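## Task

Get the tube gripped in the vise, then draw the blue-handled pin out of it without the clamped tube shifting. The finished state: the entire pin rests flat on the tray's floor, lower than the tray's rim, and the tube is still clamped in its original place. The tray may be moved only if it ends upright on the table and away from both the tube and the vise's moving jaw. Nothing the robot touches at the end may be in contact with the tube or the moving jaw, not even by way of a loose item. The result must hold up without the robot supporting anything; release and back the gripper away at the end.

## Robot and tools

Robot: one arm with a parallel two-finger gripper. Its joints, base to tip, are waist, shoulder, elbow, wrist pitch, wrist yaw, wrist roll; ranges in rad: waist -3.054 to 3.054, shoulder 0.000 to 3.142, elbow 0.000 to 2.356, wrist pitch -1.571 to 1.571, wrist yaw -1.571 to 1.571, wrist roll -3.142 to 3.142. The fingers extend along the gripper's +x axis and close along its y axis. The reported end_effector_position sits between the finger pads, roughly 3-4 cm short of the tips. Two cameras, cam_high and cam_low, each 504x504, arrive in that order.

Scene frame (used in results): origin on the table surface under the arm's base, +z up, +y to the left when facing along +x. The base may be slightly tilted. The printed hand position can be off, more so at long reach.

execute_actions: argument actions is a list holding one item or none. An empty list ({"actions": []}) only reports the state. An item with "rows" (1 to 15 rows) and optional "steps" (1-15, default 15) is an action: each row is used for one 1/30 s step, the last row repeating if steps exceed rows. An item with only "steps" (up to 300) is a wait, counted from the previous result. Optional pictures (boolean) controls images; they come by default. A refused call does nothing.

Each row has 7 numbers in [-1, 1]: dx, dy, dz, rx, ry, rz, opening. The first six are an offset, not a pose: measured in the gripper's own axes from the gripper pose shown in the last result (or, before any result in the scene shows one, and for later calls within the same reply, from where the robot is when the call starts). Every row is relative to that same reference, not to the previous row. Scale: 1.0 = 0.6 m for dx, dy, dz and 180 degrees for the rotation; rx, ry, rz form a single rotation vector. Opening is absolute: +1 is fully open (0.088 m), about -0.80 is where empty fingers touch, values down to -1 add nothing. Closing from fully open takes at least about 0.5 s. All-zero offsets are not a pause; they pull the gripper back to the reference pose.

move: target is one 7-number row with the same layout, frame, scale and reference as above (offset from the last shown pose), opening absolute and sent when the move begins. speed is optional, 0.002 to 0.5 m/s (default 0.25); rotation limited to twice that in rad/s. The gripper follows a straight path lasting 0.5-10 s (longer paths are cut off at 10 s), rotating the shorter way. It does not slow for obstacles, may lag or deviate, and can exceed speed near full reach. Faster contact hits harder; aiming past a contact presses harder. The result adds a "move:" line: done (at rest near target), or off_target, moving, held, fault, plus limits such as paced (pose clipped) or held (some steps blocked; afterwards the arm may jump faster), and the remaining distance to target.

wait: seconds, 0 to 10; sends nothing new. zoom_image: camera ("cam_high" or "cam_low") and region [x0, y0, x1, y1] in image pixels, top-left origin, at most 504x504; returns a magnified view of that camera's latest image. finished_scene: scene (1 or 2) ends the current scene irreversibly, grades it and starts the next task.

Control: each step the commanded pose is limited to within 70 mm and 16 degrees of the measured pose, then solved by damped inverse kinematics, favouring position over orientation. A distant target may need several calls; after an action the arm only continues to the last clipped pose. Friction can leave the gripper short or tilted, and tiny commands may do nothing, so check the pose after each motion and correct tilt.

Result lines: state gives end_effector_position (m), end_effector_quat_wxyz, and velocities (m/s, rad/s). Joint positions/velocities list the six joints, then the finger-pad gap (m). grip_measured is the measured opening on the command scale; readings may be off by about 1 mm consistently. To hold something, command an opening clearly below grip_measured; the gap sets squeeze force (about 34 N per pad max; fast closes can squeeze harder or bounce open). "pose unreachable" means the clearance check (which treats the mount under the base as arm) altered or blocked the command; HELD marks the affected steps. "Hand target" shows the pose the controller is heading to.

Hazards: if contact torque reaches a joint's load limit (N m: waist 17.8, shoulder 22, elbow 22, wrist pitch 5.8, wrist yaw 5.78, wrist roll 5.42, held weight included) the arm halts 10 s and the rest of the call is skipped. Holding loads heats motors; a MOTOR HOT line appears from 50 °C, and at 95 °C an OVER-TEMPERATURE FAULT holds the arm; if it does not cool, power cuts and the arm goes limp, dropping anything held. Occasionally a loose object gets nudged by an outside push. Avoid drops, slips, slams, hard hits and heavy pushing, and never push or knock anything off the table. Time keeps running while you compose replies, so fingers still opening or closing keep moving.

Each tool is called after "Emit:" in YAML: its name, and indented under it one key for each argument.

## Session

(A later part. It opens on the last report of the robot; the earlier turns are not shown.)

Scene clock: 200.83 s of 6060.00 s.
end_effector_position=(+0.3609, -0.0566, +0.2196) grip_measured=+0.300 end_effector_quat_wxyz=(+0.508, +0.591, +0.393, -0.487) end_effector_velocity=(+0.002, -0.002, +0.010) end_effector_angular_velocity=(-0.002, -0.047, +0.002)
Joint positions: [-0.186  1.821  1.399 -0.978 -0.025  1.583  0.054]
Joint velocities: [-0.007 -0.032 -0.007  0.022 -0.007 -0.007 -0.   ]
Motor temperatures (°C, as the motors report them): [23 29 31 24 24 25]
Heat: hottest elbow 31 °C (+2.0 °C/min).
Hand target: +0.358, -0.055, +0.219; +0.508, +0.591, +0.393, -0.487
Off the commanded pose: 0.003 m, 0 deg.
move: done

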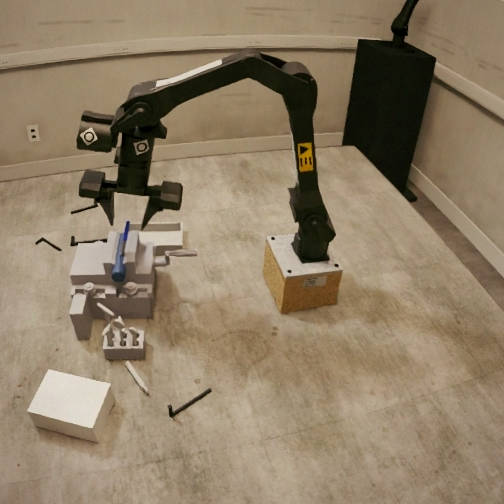

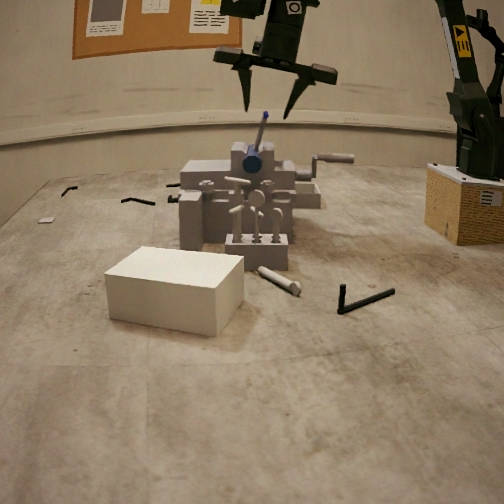

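Emit:
move:
  target: [0.05,0,-0.02,0,0,0,0.3]
  speed: 0.08

Emit:
move:
  target: [0,0,0,0,0,0,-0.9]

Emit:
move:
  target: [-0.2,0,0,0,0,0,-0.9]
  speed: 0.06

Scene clock: 206.43 s of 6060.00 s.
end_effector_position=(+0.3719, -0.0470, +0.1985) grip_measured=+0.300 end_effector_quat_wxyz=(+0.514, +0.596, +0.387, -0.481) end_effector_velocity=(-0.001, +0.000, +0.001) end_effector_angular_velocity=(+0.009, +0.001, -0.008)
Joint positions: [-0.153  1.852  1.348 -0.873 -0.022  1.614  0.054]
Joint velocities: [-0.002 -0.002  0.002 -0.007 -0.007  0.007 -0.   ]
Motor temperatures (°C, as the motors report them): [23 30 31 24 24 25]
Heat: hottest elbow 31 °C (+2.0 °C/min).
Hand target: +0.369, -0.046, +0.190; +0.508, +0.591, +0.393, -0.488
Off the commanded pose: 0.008 m, 1 deg.
move: done

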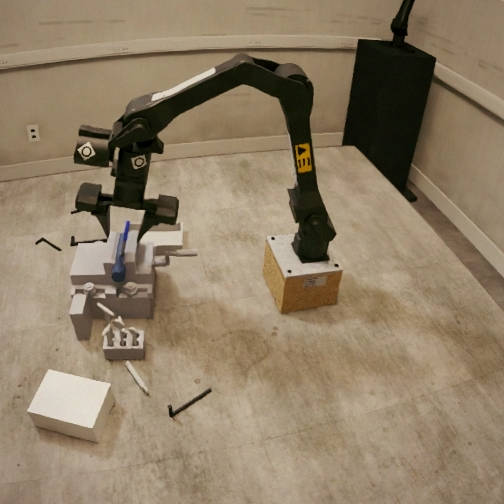

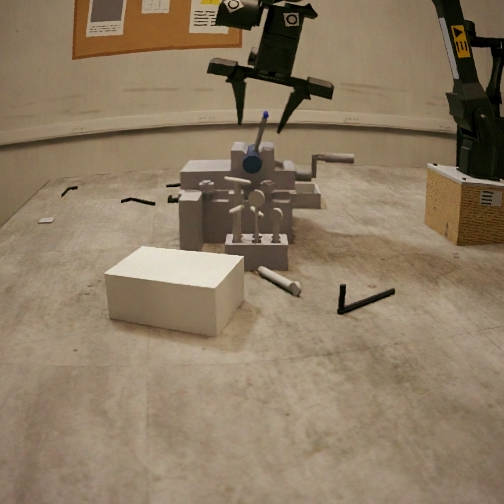

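Scene clock: 206.93 s of 6060.00 s.
end_effector_position=(+0.3707, -0.0469, +0.1982) grip_measured=-0.655 end_effector_quat_wxyz=(+0.512, +0.595, +0.388, -0.482) end_effector_velocity=(-0.005, +0.003, -0.001) end_effector_angular_velocity=(+0.008, +0.021, +0.011)
Joint positions: [-0.153  1.852  1.348 -0.878 -0.022  1.614  0.007]
Joint velocities: [ 0.002 -0.002 -0.002 -0.022 -0.007 -0.007 -0.   ]
Motor temperatures (°C, as the motors report them): [23 30 31 24 24 25]
Heat: hottest elbow 31 °C (+2.0 °C/min).
Hand target: +0.372, -0.047, +0.198; +0.514, +0.596, +0.387, -0.481
Off the commanded pose: 0.001 m, 0 deg.
move: done

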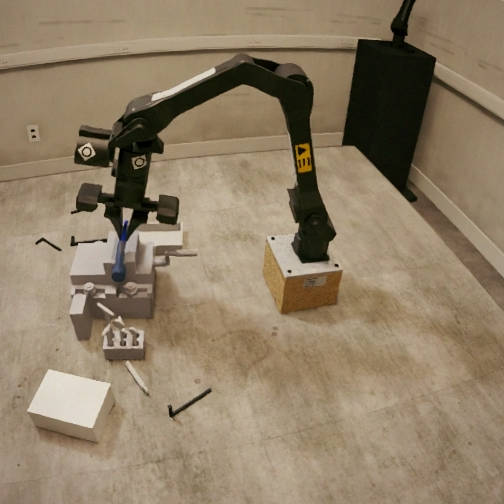

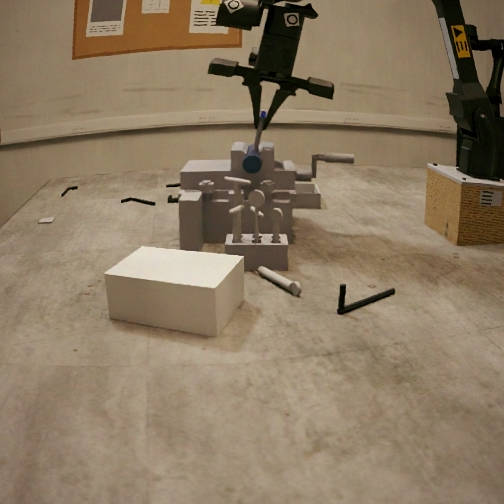

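Scene clock: 209.27 s of 6060.00 s.
end_effector_position=(+0.3436, -0.0413, +0.3098) grip_measured=-0.649 end_effector_quat_wxyz=(+0.509, +0.592, +0.392, -0.487) end_effector_velocity=(-0.003, +0.001, +0.001) end_effector_angular_velocity=(+0.003, +0.002, +0.021)
Joint positions: [-0.154  1.758  1.685 -1.324 -0.02   1.613  0.007]
Joint velocities: [-0.002 -0.007 -0.002 -0.007 -0.007 -0.022 -0.01 ]
Motor temperatures (°C, as the motors report them): [23 30 31 25 24 25]
Heat: hottest elbow 31 °C (+2.0 °C/min).
Hand target: +0.344, -0.042, +0.315; +0.512, +0.595, +0.388, -0.482
Off the commanded pose: 0.005 m, 1 deg.
move: done

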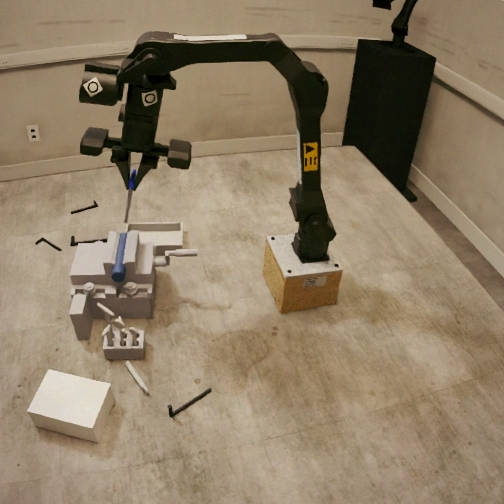

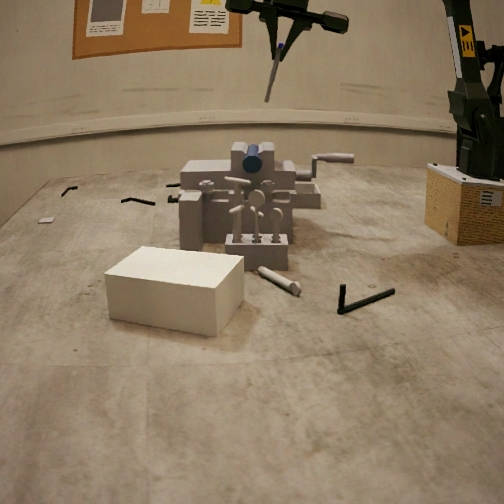

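Emit:
move:
  target: [0.25,-0.092,0.225,0,0,0.25,-0.9]
  speed: 0.15

Emit:
zoom_image:
  camera: "cam_high"
  region: [60, 130, 240, 290]

Scene clock: 219.67 s of 6060.00 s.
end_effector_position=(+0.2989, -0.1717, +0.1578) grip_measured=-0.655 end_effector_quat_wxyz=(+0.664, +0.692, +0.130, -0.252) end_effector_velocity=(+0.001, +0.002, +0.000) end_effector_angular_velocity=(+0.002, -0.009, +0.019)
Joint positions: [-0.719  1.618  0.438  0.51  -0.435  1.261  0.007]
Joint velocities: [-0.002  0.002 -0.002  0.007 -0.022 -0.007  0.   ]
Motor temperatures (°C, as the motors report them): [23 31 32 25 24 25]
Heat: hottest elbow 32 °C (+3.0 °C/min).
Hand target: +0.296, -0.171, +0.153; +0.660, +0.693, +0.135, -0.255
Off the commanded pose: 0.008 m, 1 deg.
move: done

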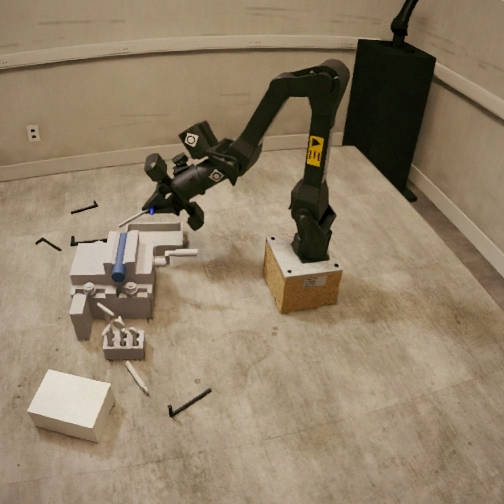

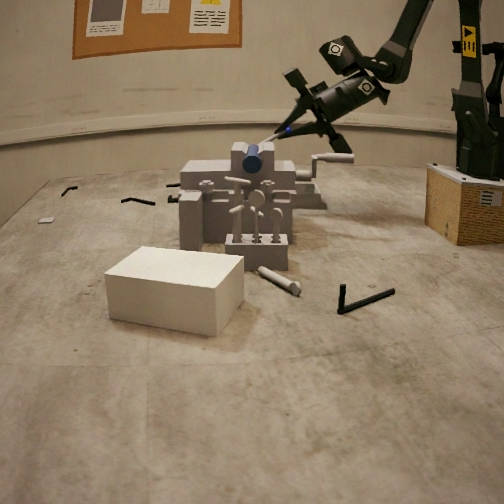

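Region (60, 130, 240, 290) of cam_high's 504x504 image, scaled by 2.800, with more detail than that image has.

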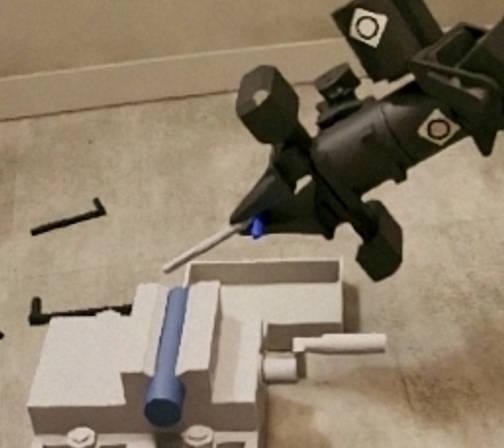

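Emit:
move:
  target: [0.01,-0.11,0.008,0,0,0,-0.9]
  speed: 0.08

Emit:
zoom_image:
  camera: "cam_high"
  region: [60, 130, 240, 290]

Scene clock: 225.03 s of 6060.00 s.
end_effector_position=(+0.2710, -0.1724, +0.1020) grip_measured=-0.655 end_effector_quat_wxyz=(+0.667, +0.691, +0.127, -0.250) end_effector_velocity=(+0.000, +0.000, -0.000) end_effector_angular_velocity=(-0.008, -0.007, +0.007)
Joint positions: [-0.809  1.884  0.301  0.894 -0.505  1.198  0.007]
Joint velocities: [-0.002  0.012 -0.002  0.022 -0.007 -0.007  0.   ]
Motor temperatures (°C, as the motors report them): [23 30 31 26 24 25]
Heat: hottest elbow 31 °C (+2.0 °C/min).
Hand target: +0.269, -0.171, +0.098; +0.664, +0.692, +0.130, -0.252
Off the commanded pose: 0.004 m, 1 deg.
move: done

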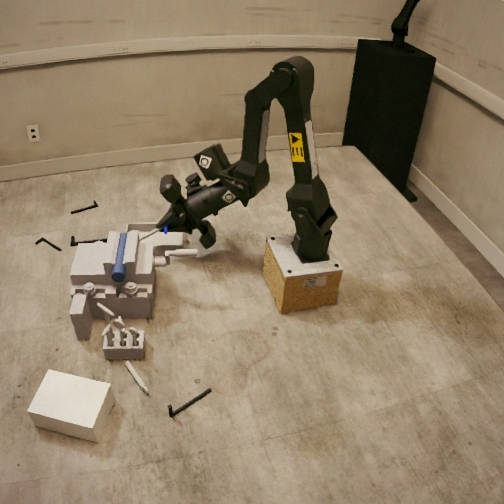

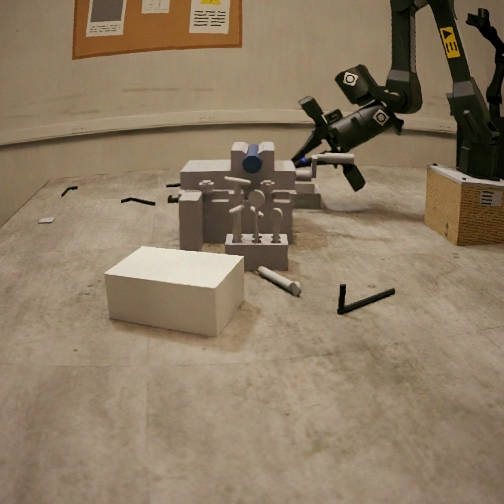

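Region (60, 130, 240, 290) of cam_high's 504x504 image, scaled by 2.800, with more detail than that image has.

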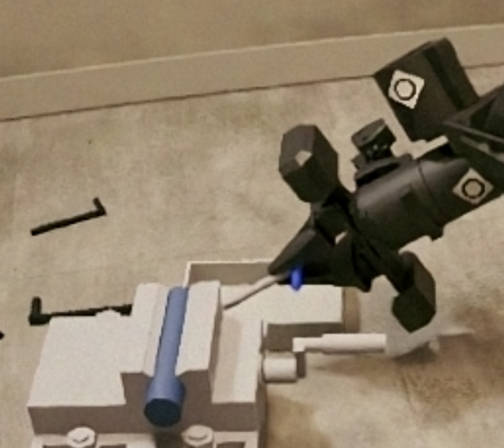

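Emit:
move:
  target: [0.02,-0.03,0,0,0,0,-0.9]
  speed: 0.05

Emit:
move:
  target: [0,0,0,0,0,0,0]

Emit:
move:
  target: [-0.1,0.15,0,0,0,0,0]
  speed: 0.15

Emit:
zoom_image:
  camera: "cam_high"
  region: [90, 200, 210, 280]

Scene clock: 230.33 s of 6060.00 s.
end_effector_position=(+0.2717, -0.1728, +0.0824) grip_measured=-0.655 end_effector_quat_wxyz=(+0.668, +0.690, +0.125, -0.249) end_effector_velocity=(-0.002, +0.002, -0.004) end_effector_angular_velocity=(-0.003, +0.012, +0.015)
Joint positions: [-0.81   2.031  0.301  1.045 -0.506  1.198  0.007]
Joint velocities: [-0.002  0.007 -0.002 -0.007 -0.007 -0.022 -0.   ]
Motor temperatures (°C, as the motors report them): [23 30 31 26 24 24]
Heat: hottest elbow 31 °C (+2.0 °C/min).
Hand target: +0.272, -0.173, +0.080; +0.666, +0.691, +0.127, -0.250
Off the commanded pose: 0.002 m, 0 deg.
move: done

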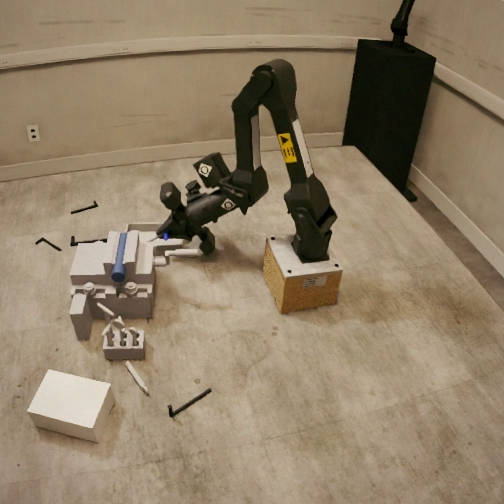

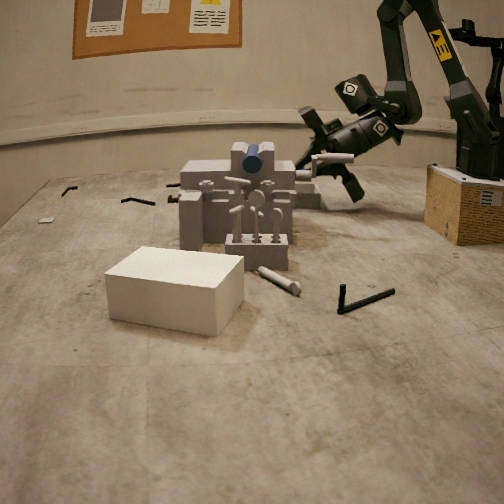

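Scene clock: 230.83 s of 6060.00 s.
end_effector_position=(+0.2716, -0.1729, +0.0822) grip_measured=-0.002 end_effector_quat_wxyz=(+0.668, +0.690, +0.125, -0.250) end_effector_velocity=(-0.001, +0.002, -0.002) end_effector_angular_velocity=(+0.006, +0.007, +0.007)
Joint positions: [-0.81   2.031  0.301  1.045 -0.504  1.198  0.039]
Joint velocities: [-0.002  0.002 -0.002 -0.007 -0.007 -0.007  0.001]
Motor temperatures (°C, as the motors report them): [23 30 31 26 24 24]
Heat: hottest elbow 31 °C (+2.0 °C/min).
Hand target: +0.272, -0.173, +0.082; +0.668, +0.690, +0.125, -0.250
Off the commanded pose: 0.000 m, 0 deg.
move: done

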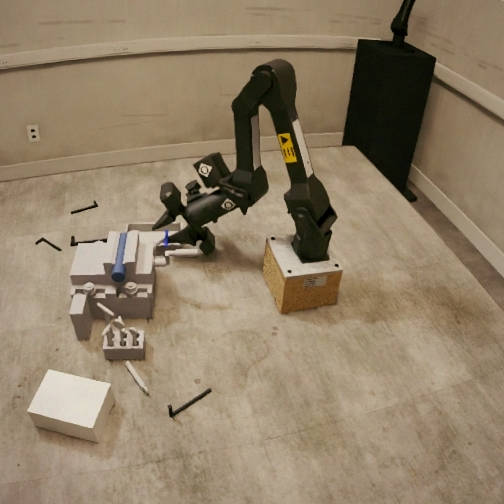

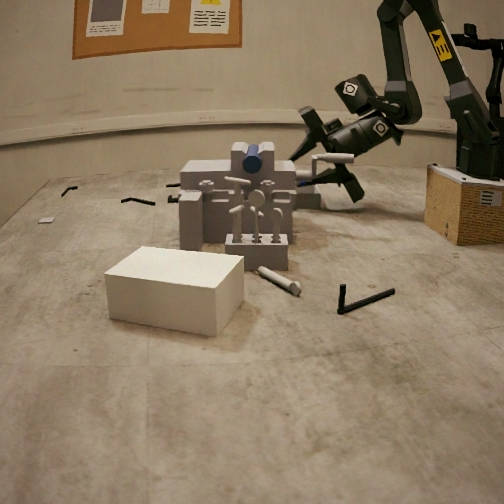

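Scene clock: 232.03 s of 6060.00 s.
end_effector_position=(+0.2665, -0.1696, +0.1871) grip_measured=+0.000 end_effector_quat_wxyz=(+0.664, +0.693, +0.128, -0.252) end_effector_velocity=(-0.001, +0.004, -0.002) end_effector_angular_velocity=(+0.009, +0.010, +0.012)
Joint positions: [-0.81   1.379  0.413  0.271 -0.504  1.201  0.039]
Joint velocities: [ 0.002 -0.007 -0.002 -0.022 -0.007 -0.007 -0.   ]
Motor temperatures (°C, as the motors report them): [23 30 31 26 24 24]
Heat: hottest elbow 31 °C (+2.0 °C/min).
Hand target: +0.267, -0.171, +0.191; +0.668, +0.690, +0.125, -0.250
Off the commanded pose: 0.003 m, 1 deg.
move: done

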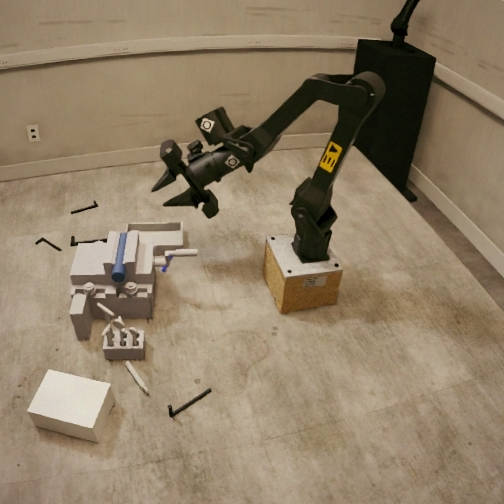

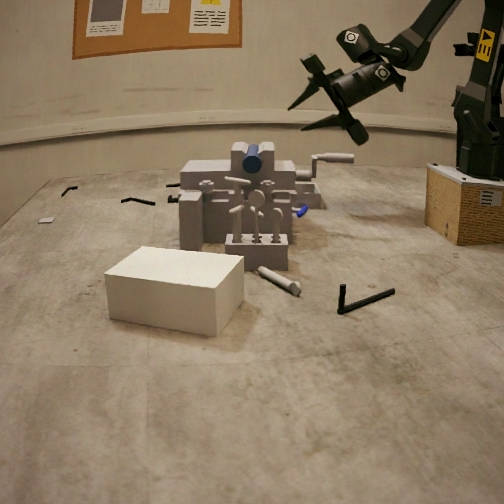

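Region (90, 200, 210, 280) of cam_high's 504x504 image, scaled by 4.200, with more detail than that image has.

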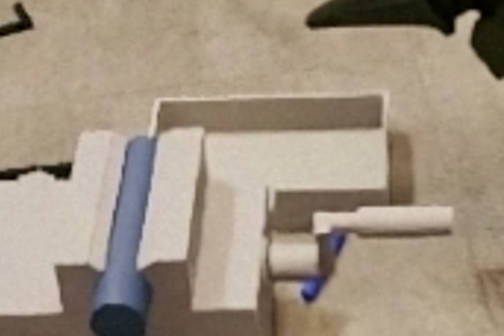

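Emit:
move:
  target: [0.105,-0.105,-0.09,0,0,-0.325,0]
  speed: 0.15

Emit:
zoom_image:
  camera: "cam_high"
  region: [90, 180, 230, 290]

Emit:
zoom_image:
  camera: "cam_low"
  region: [240, 130, 380, 240]

Scene clock: 243.67 s of 6060.00 s.
end_effector_position=(+0.2960, -0.1250, +0.1092) grip_measured=-0.004 end_effector_quat_wxyz=(+0.459, +0.548, +0.441, -0.542) end_effector_velocity=(-0.002, +0.001, +0.001) end_effector_angular_velocity=(+0.017, +0.022, +0.020)
Joint positions: [-0.415  1.95   1.116 -0.762 -0.004  1.359  0.039]
Joint velocities: [-0.002  0.007  0.017 -0.037 -0.007 -0.022 -0.   ]
Motor temperatures (°C, as the motors report them): [23 29 31 27 24 24]
Heat: hottest elbow 31 °C (+2.0 °C/min).
Hand target: +0.297, -0.120, +0.098; +0.452, +0.545, +0.452, -0.542
Off the commanded pose: 0.010 m, 1 deg.
move: off_target

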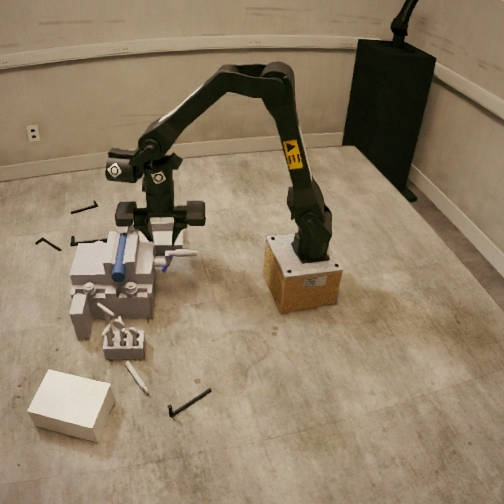

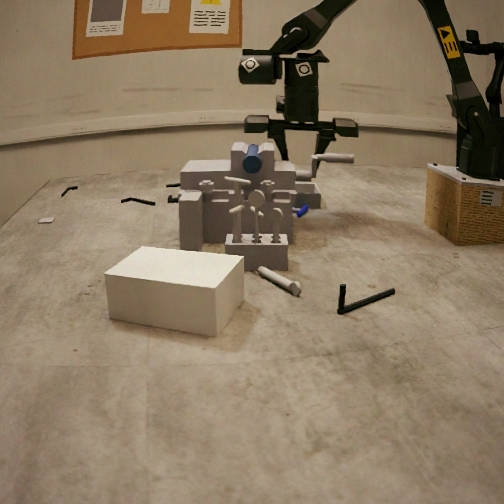

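Region (90, 180, 230, 290) of cam_high's 504x504 image, scaled by 3.600, with more detail than that image has; it fills the top 396 rows of this view, and the rest is white.

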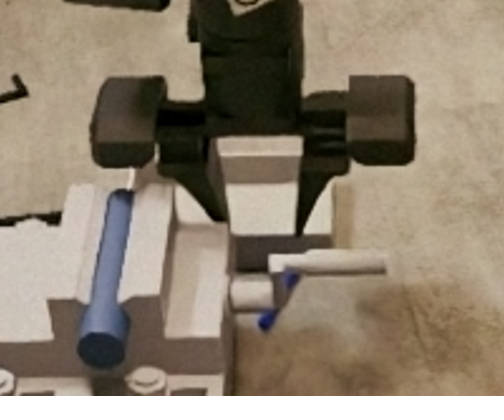

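Region (240, 130, 380, 240) of cam_low's 504x504 image, scaled by 3.600, with more detail than that image has; it fills the top 396 rows of this view, and the rest is white.

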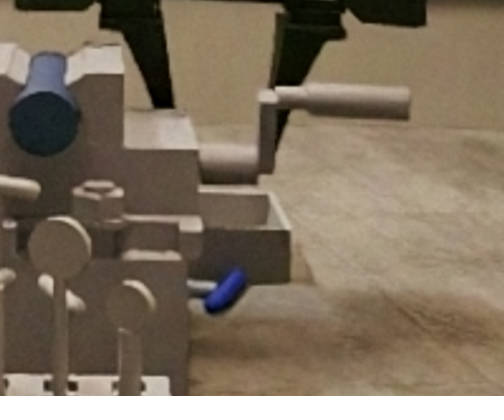

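Emit:
move:
  target: [-0.03,-0.06,0.12,0,0,0,0]
  speed: 0.1

Emit:
zoom_image:
  camera: "cam_high"
  region: [90, 180, 230, 290]

Scene clock: 252.73 s of 6060.00 s.
end_effector_position=(+0.2484, -0.1892, +0.1266) grip_measured=+0.000 end_effector_quat_wxyz=(+0.459, +0.549, +0.440, -0.542) end_effector_velocity=(-0.001, +0.001, +0.002) end_effector_angular_velocity=(+0.007, -0.002, +0.005)
Joint positions: [-0.663  1.885  1.107 -0.817  0.003  1.113  0.039]
Joint velocities: [-0.002 -0.007 -0.002 -0.007 -0.007 -0.007 -0.   ]
Motor temperatures (°C, as the motors report them): [23 28 31 27 24 24]
Heat: hottest elbow 31 °C (+1.0 °C/min).
Hand target: +0.246, -0.189, +0.128; +0.460, +0.548, +0.440, -0.542
Off the commanded pose: 0.002 m, 0 deg.
move: done

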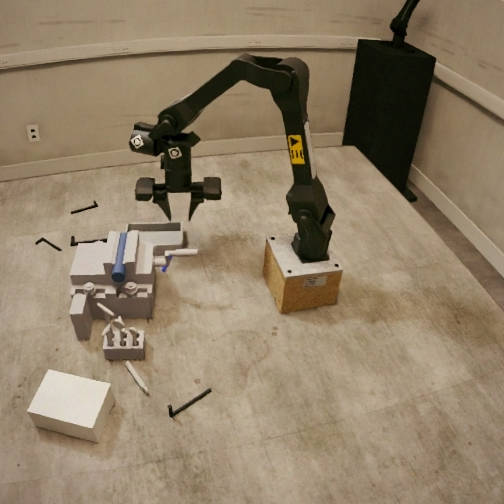

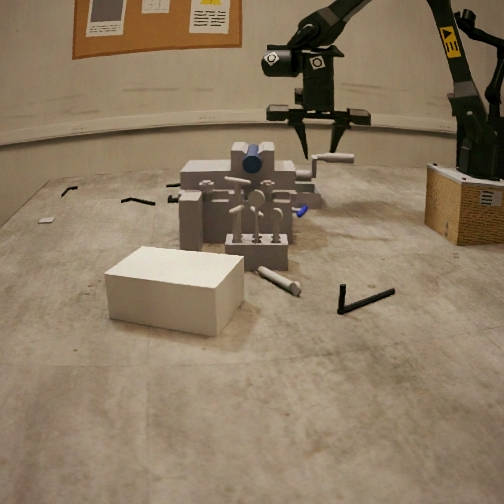

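Region (90, 180, 230, 290) of cam_high's 504x504 image, scaled by 3.600, with more detail than that image has; it fills the top 396 rows of this view, and the rest is white.

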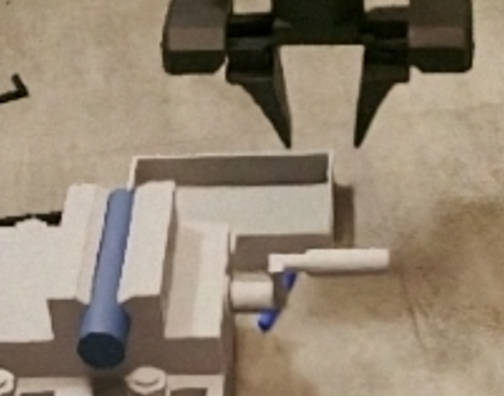

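Descend, grip wall, drag.

Emit:
move:
  target: [0.125,0.01,0,0,0,0,0]
  speed: 0.08

Emit:
move:
  target: [0,0,0,0,0,0,-0.9]

Emit:
move:
  target: [-0.01,-0.1,0.17,0,0,0,-0.9]
  speed: 0.08

Emit:
move:
  target: [0,0,0,0,0,0,0]

Emit:
move:
  target: [-0.13,0,0,0,0,0,0]

Emit:
zoom_image:
  camera: "cam_high"
  region: [90, 160, 250, 290]

Scene clock: 259.67 s of 6060.00 s.
end_effector_position=(+0.2584, -0.1956, +0.0577) grip_measured=+0.000 end_effector_quat_wxyz=(+0.467, +0.550, +0.433, -0.541) end_effector_velocity=(-0.002, +0.002, +0.000) end_effector_angular_velocity=(+0.010, +0.002, +0.005)
Joint positions: [-0.661  2.064  1.03  -0.54   0.003  1.115  0.039]
Joint velocities: [-0.002 -0.002 -0.002 -0.007 -0.007 -0.007 -0.   ]
Motor temperatures (°C, as the motors report them): [23 29 31 26 24 24]
Heat: hottest elbow 31 °C (+0.0 °C/min).
Hand target: +0.255, -0.192, +0.052; +0.460, +0.549, +0.440, -0.542
Off the commanded pose: 0.008 m, 1 deg.
move: done

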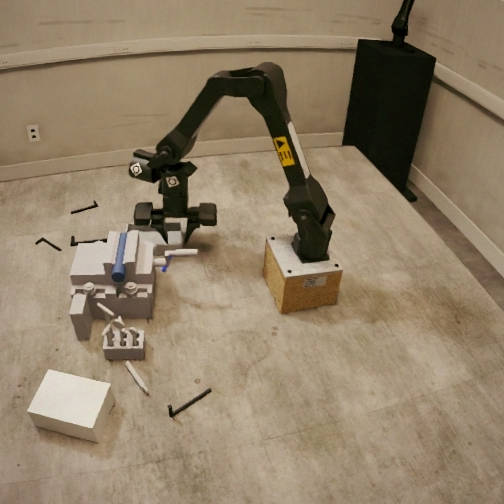

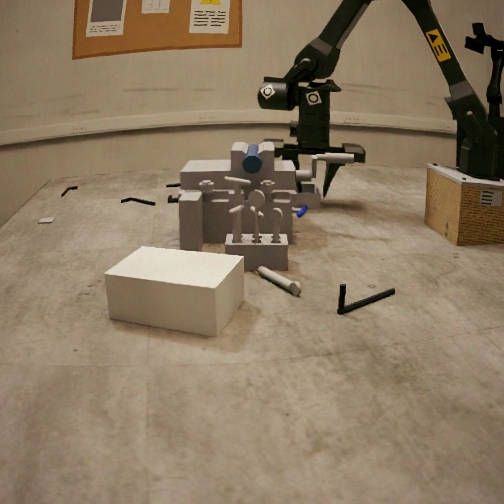

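Scene clock: 260.17 s of 6060.00 s.
end_effector_position=(+0.2583, -0.1957, +0.0577) grip_measured=-0.756 end_effector_quat_wxyz=(+0.466, +0.550, +0.433, -0.541) end_effector_velocity=(+0.002, -0.001, +0.002) end_effector_angular_velocity=(-0.002, -0.014, +0.005)
Joint positions: [-0.661  2.064  1.03  -0.54   0.004  1.115  0.002]
Joint velocities: [-0.002 -0.007 -0.002  0.007 -0.007 -0.007  0.   ]
Motor temperatures (°C, as the motors report them): [23 29 31 26 24 24]
Heat: hottest elbow 31 °C (+0.0 °C/min).
Hand target: +0.258, -0.196, +0.058; +0.466, +0.550, +0.433, -0.541
Off the commanded pose: 0.000 m, 0 deg.
move: done

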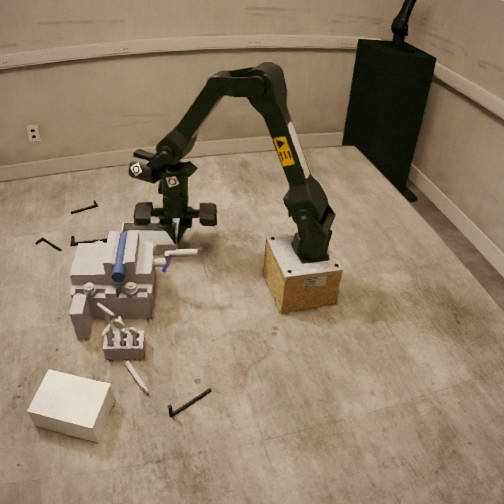

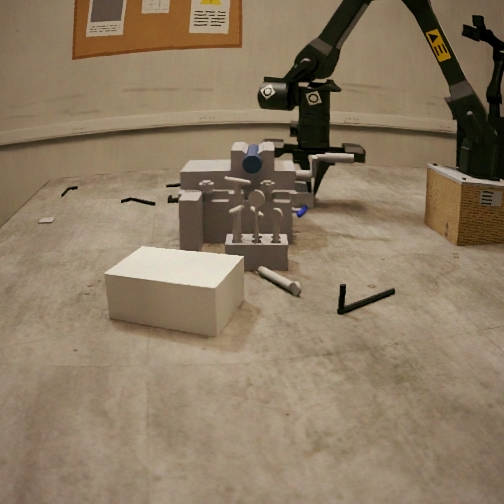

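Scene clock: 262.00 s of 6060.00 s.
end_effector_position=(+0.1790, -0.2833, +0.0667) grip_measured=-0.756 end_effector_quat_wxyz=(+0.469, +0.550, +0.429, -0.542) end_effector_velocity=(+0.000, +0.001, -0.000) end_effector_angular_velocity=(+0.017, -0.014, +0.016)
Joint positions: [-1.022  2.063  1.084 -0.583  0.006  0.757  0.002]
Joint velocities: [-0.007  0.002  0.002 -0.007 -0.022 -0.022 -0.   ]
Motor temperatures (°C, as the motors report them): [23 30 31 26 24 24]
Heat: hottest elbow 31 °C (+0.0 °C/min).
Hand target: +0.179, -0.284, +0.064; +0.468, +0.550, +0.432, -0.541
Off the commanded pose: 0.004 m, 1 deg.
move: done

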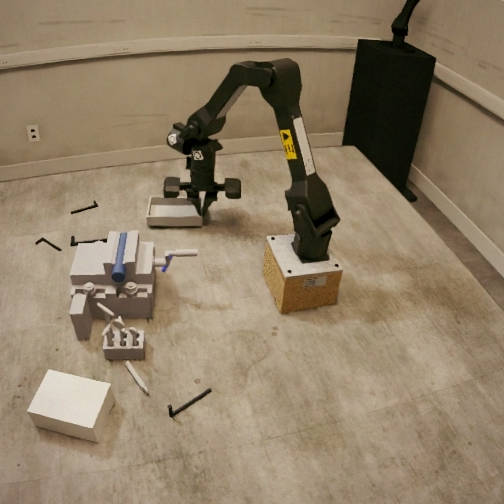

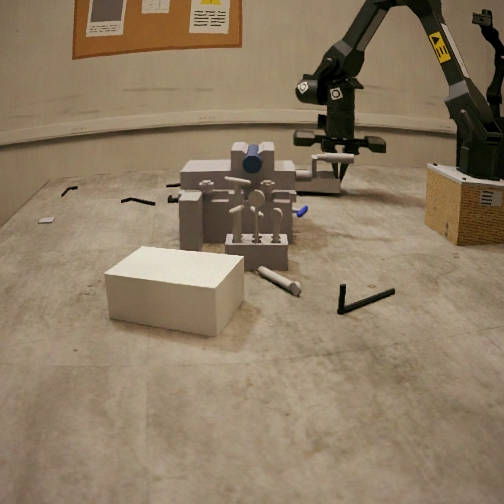

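Scene clock: 262.50 s of 6060.00 s.
end_effector_position=(+0.1791, -0.2833, +0.0667) grip_measured=-0.003 end_effector_quat_wxyz=(+0.469, +0.550, +0.429, -0.542) end_effector_velocity=(-0.004, +0.004, -0.000) end_effector_angular_velocity=(+0.014, +0.019, +0.020)
Joint positions: [-1.022  2.063  1.084 -0.582  0.005  0.757  0.039]
Joint velocities: [-0.002 -0.002 -0.002 -0.022  0.007 -0.022  0.001]
Motor temperatures (°C, as the motors report them): [23 30 31 26 24 24]
Heat: hottest elbow 31 °C (+0.0 °C/min).
Hand target: +0.179, -0.283, +0.067; +0.469, +0.550, +0.429, -0.542
Off the commanded pose: 0.000 m, 0 deg.
move: done

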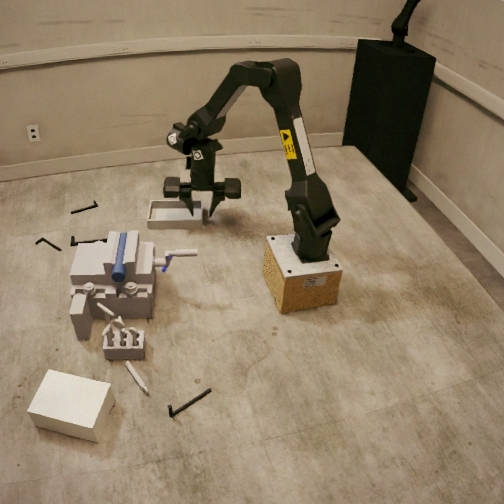

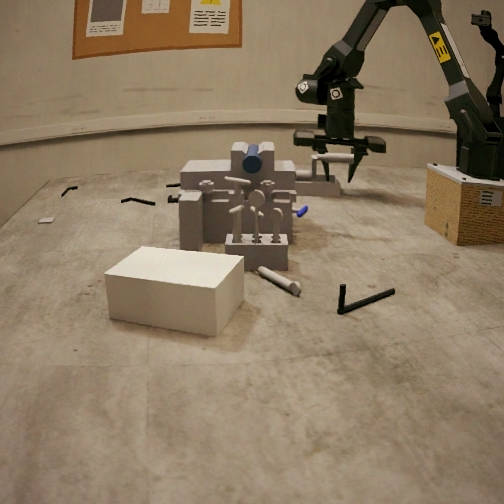

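Scene clock: 263.37 s of 6060.00 s.
end_effector_position=(+0.1748, -0.2798, +0.1417) grip_measured=+0.000 end_effector_quat_wxyz=(+0.467, +0.550, +0.432, -0.542) end_effector_velocity=(-0.003, +0.005, -0.002) end_effector_angular_velocity=(+0.026, +0.008, +0.006)
Joint positions: [-1.022  1.9    1.199 -0.87   0.005  0.757  0.039]
Joint velocities: [-0.002  0.002 -0.002 -0.022 -0.007 -0.007 -0.   ]
Motor temperatures (°C, as the motors report them): [23 30 31 26 24 24]
Heat: hottest elbow 31 °C (+0.0 °C/min).
Hand target: +0.176, -0.281, +0.145; +0.469, +0.550, +0.429, -0.542
Off the commanded pose: 0.003 m, 0 deg.
move: done

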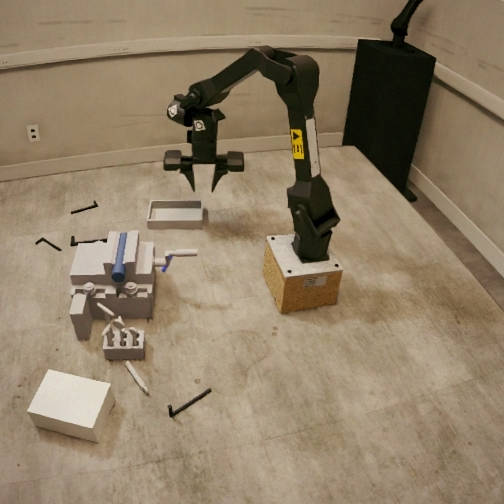

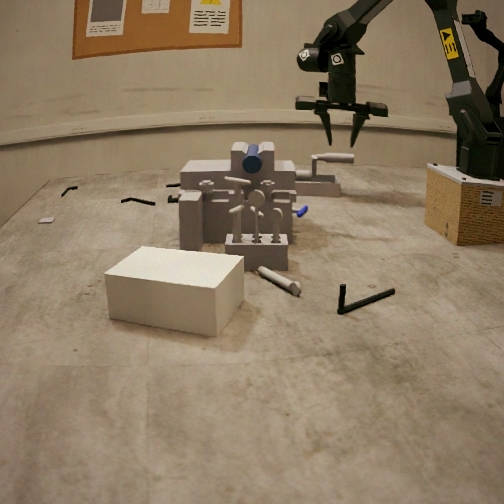

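Region (90, 160, 250, 290) of cam_high's 504x504 image, scaled by 3.150, with more detail than that image has; it fills the top 410 rows of this view, and the rest is white.

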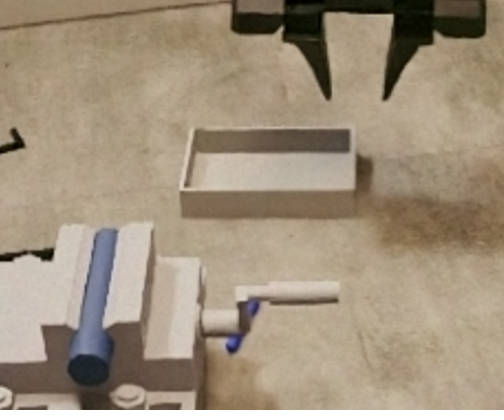

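Emit:
move:
  target: [0.085,0.14,-0.24,0,0.14,0,0]
  speed: 0.15

Emit:
zoom_image:
  camera: "cam_high"
  region: [90, 180, 230, 290]

Emit:
zoom_image:
  camera: "cam_low"
  region: [240, 130, 380, 240]

Scene clock: 271.53 s of 6060.00 s.
end_effector_position=(+0.2861, -0.1563, +0.0937) grip_measured=+0.000 end_effector_quat_wxyz=(+0.364, +0.656, +0.521, -0.407) end_effector_velocity=(+0.001, -0.001, +0.003) end_effector_angular_velocity=(+0.005, -0.004, -0.010)
Joint positions: [-0.688  2.131  1.251 -0.898 -0.384  1.049  0.039]
Joint velocities: [-0.002 -0.002  0.007 -0.007 -0.007  0.007  0.   ]
Motor temperatures (°C, as the motors report them): [23 31 31 26 24 24]
Heat: hottest shoulder 31 °C (+0.0 °C/min).
Hand target: +0.287, -0.156, +0.090; +0.361, +0.656, +0.522, -0.408
Off the commanded pose: 0.003 m, 0 deg.
move: done

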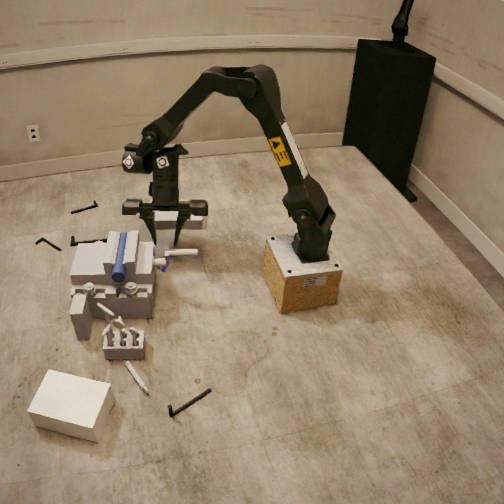

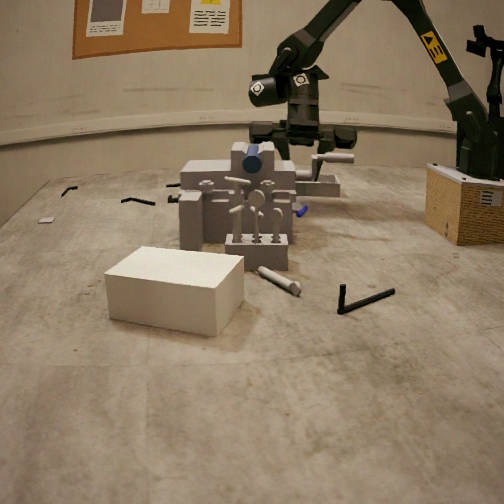

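Region (90, 180, 230, 290) of cam_high's 504x504 image, scaled by 3.600, with more detail than that image has; it fills the top 396 rows of this view, and the rest is white.

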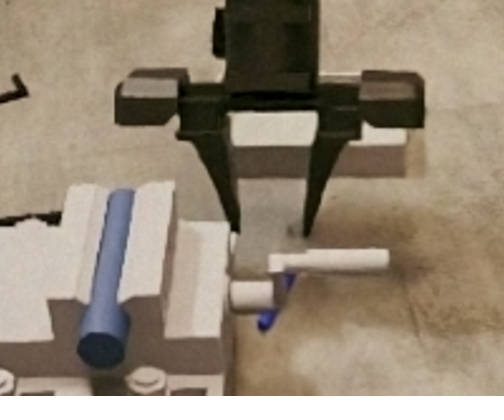

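Region (240, 130, 380, 240) of cam_low's 504x504 image, scaled by 3.600, with more detail than that image has; it fills the top 396 rows of this view, and the rest is white.

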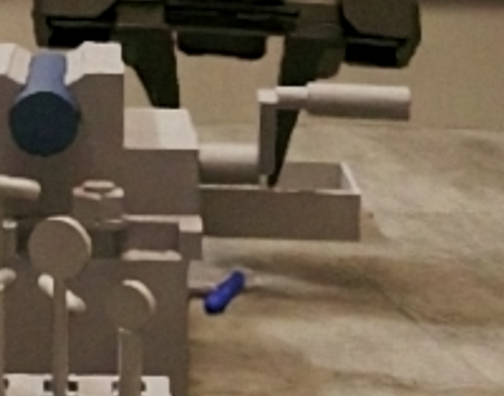

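Emit:
move:
  target: [0.082,-0.02,0.036,0,0,0,0]
  speed: 0.06

Emit:
zoom_image:
  camera: "cam_high"
  region: [90, 180, 230, 290]

Emit:
zoom_image:
  camera: "cam_low"
  region: [240, 130, 380, 240]

Scene clock: 277.00 s of 6060.00 s.
end_effector_position=(+0.2810, -0.1563, +0.0455) grip_measured=+0.000 end_effector_quat_wxyz=(+0.372, +0.657, +0.516, -0.405) end_effector_velocity=(-0.003, +0.003, +0.003) end_effector_angular_velocity=(+0.018, +0.011, -0.010)
Joint positions: [-0.699  2.223  1.165 -0.705 -0.383  1.038  0.039]
Joint velocities: [-0.002 -0.007 -0.002 -0.022 -0.007  0.007 -0.   ]
Motor temperatures (°C, as the motors report them): [23 31 31 26 24 24]
Heat: hottest shoulder 31 °C (-1.0 °C/min).
Hand target: +0.276, -0.154, +0.040; +0.364, +0.656, +0.521, -0.407
Off the commanded pose: 0.007 m, 1 deg.
move: done

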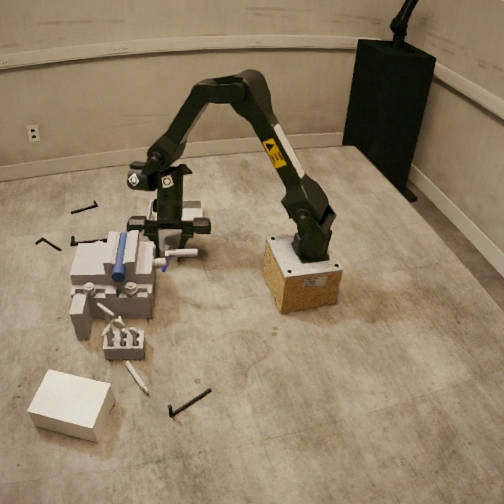

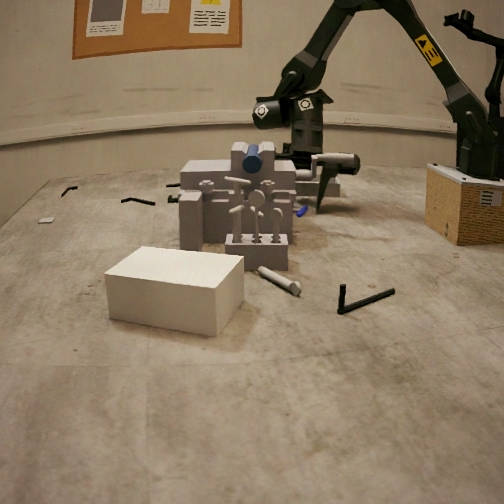

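Region (90, 180, 230, 290) of cam_high's 504x504 image, scaled by 3.600, with more detail than that image has; it fills the top 396 rows of this view, and the rest is white.

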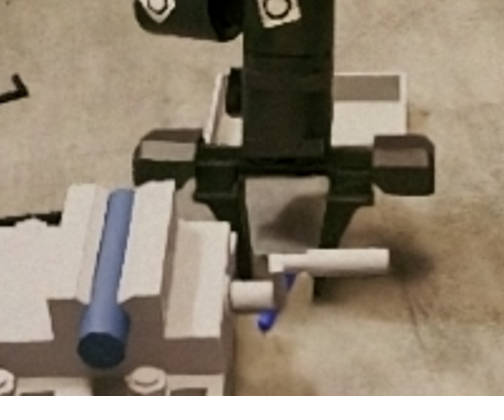

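Region (240, 130, 380, 240) of cam_low's 504x504 image, scaled by 3.600, with more detail than that image has; it fills the top 396 rows of this view, and the rest is white.

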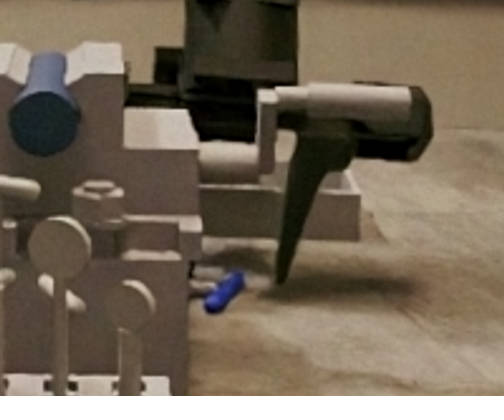

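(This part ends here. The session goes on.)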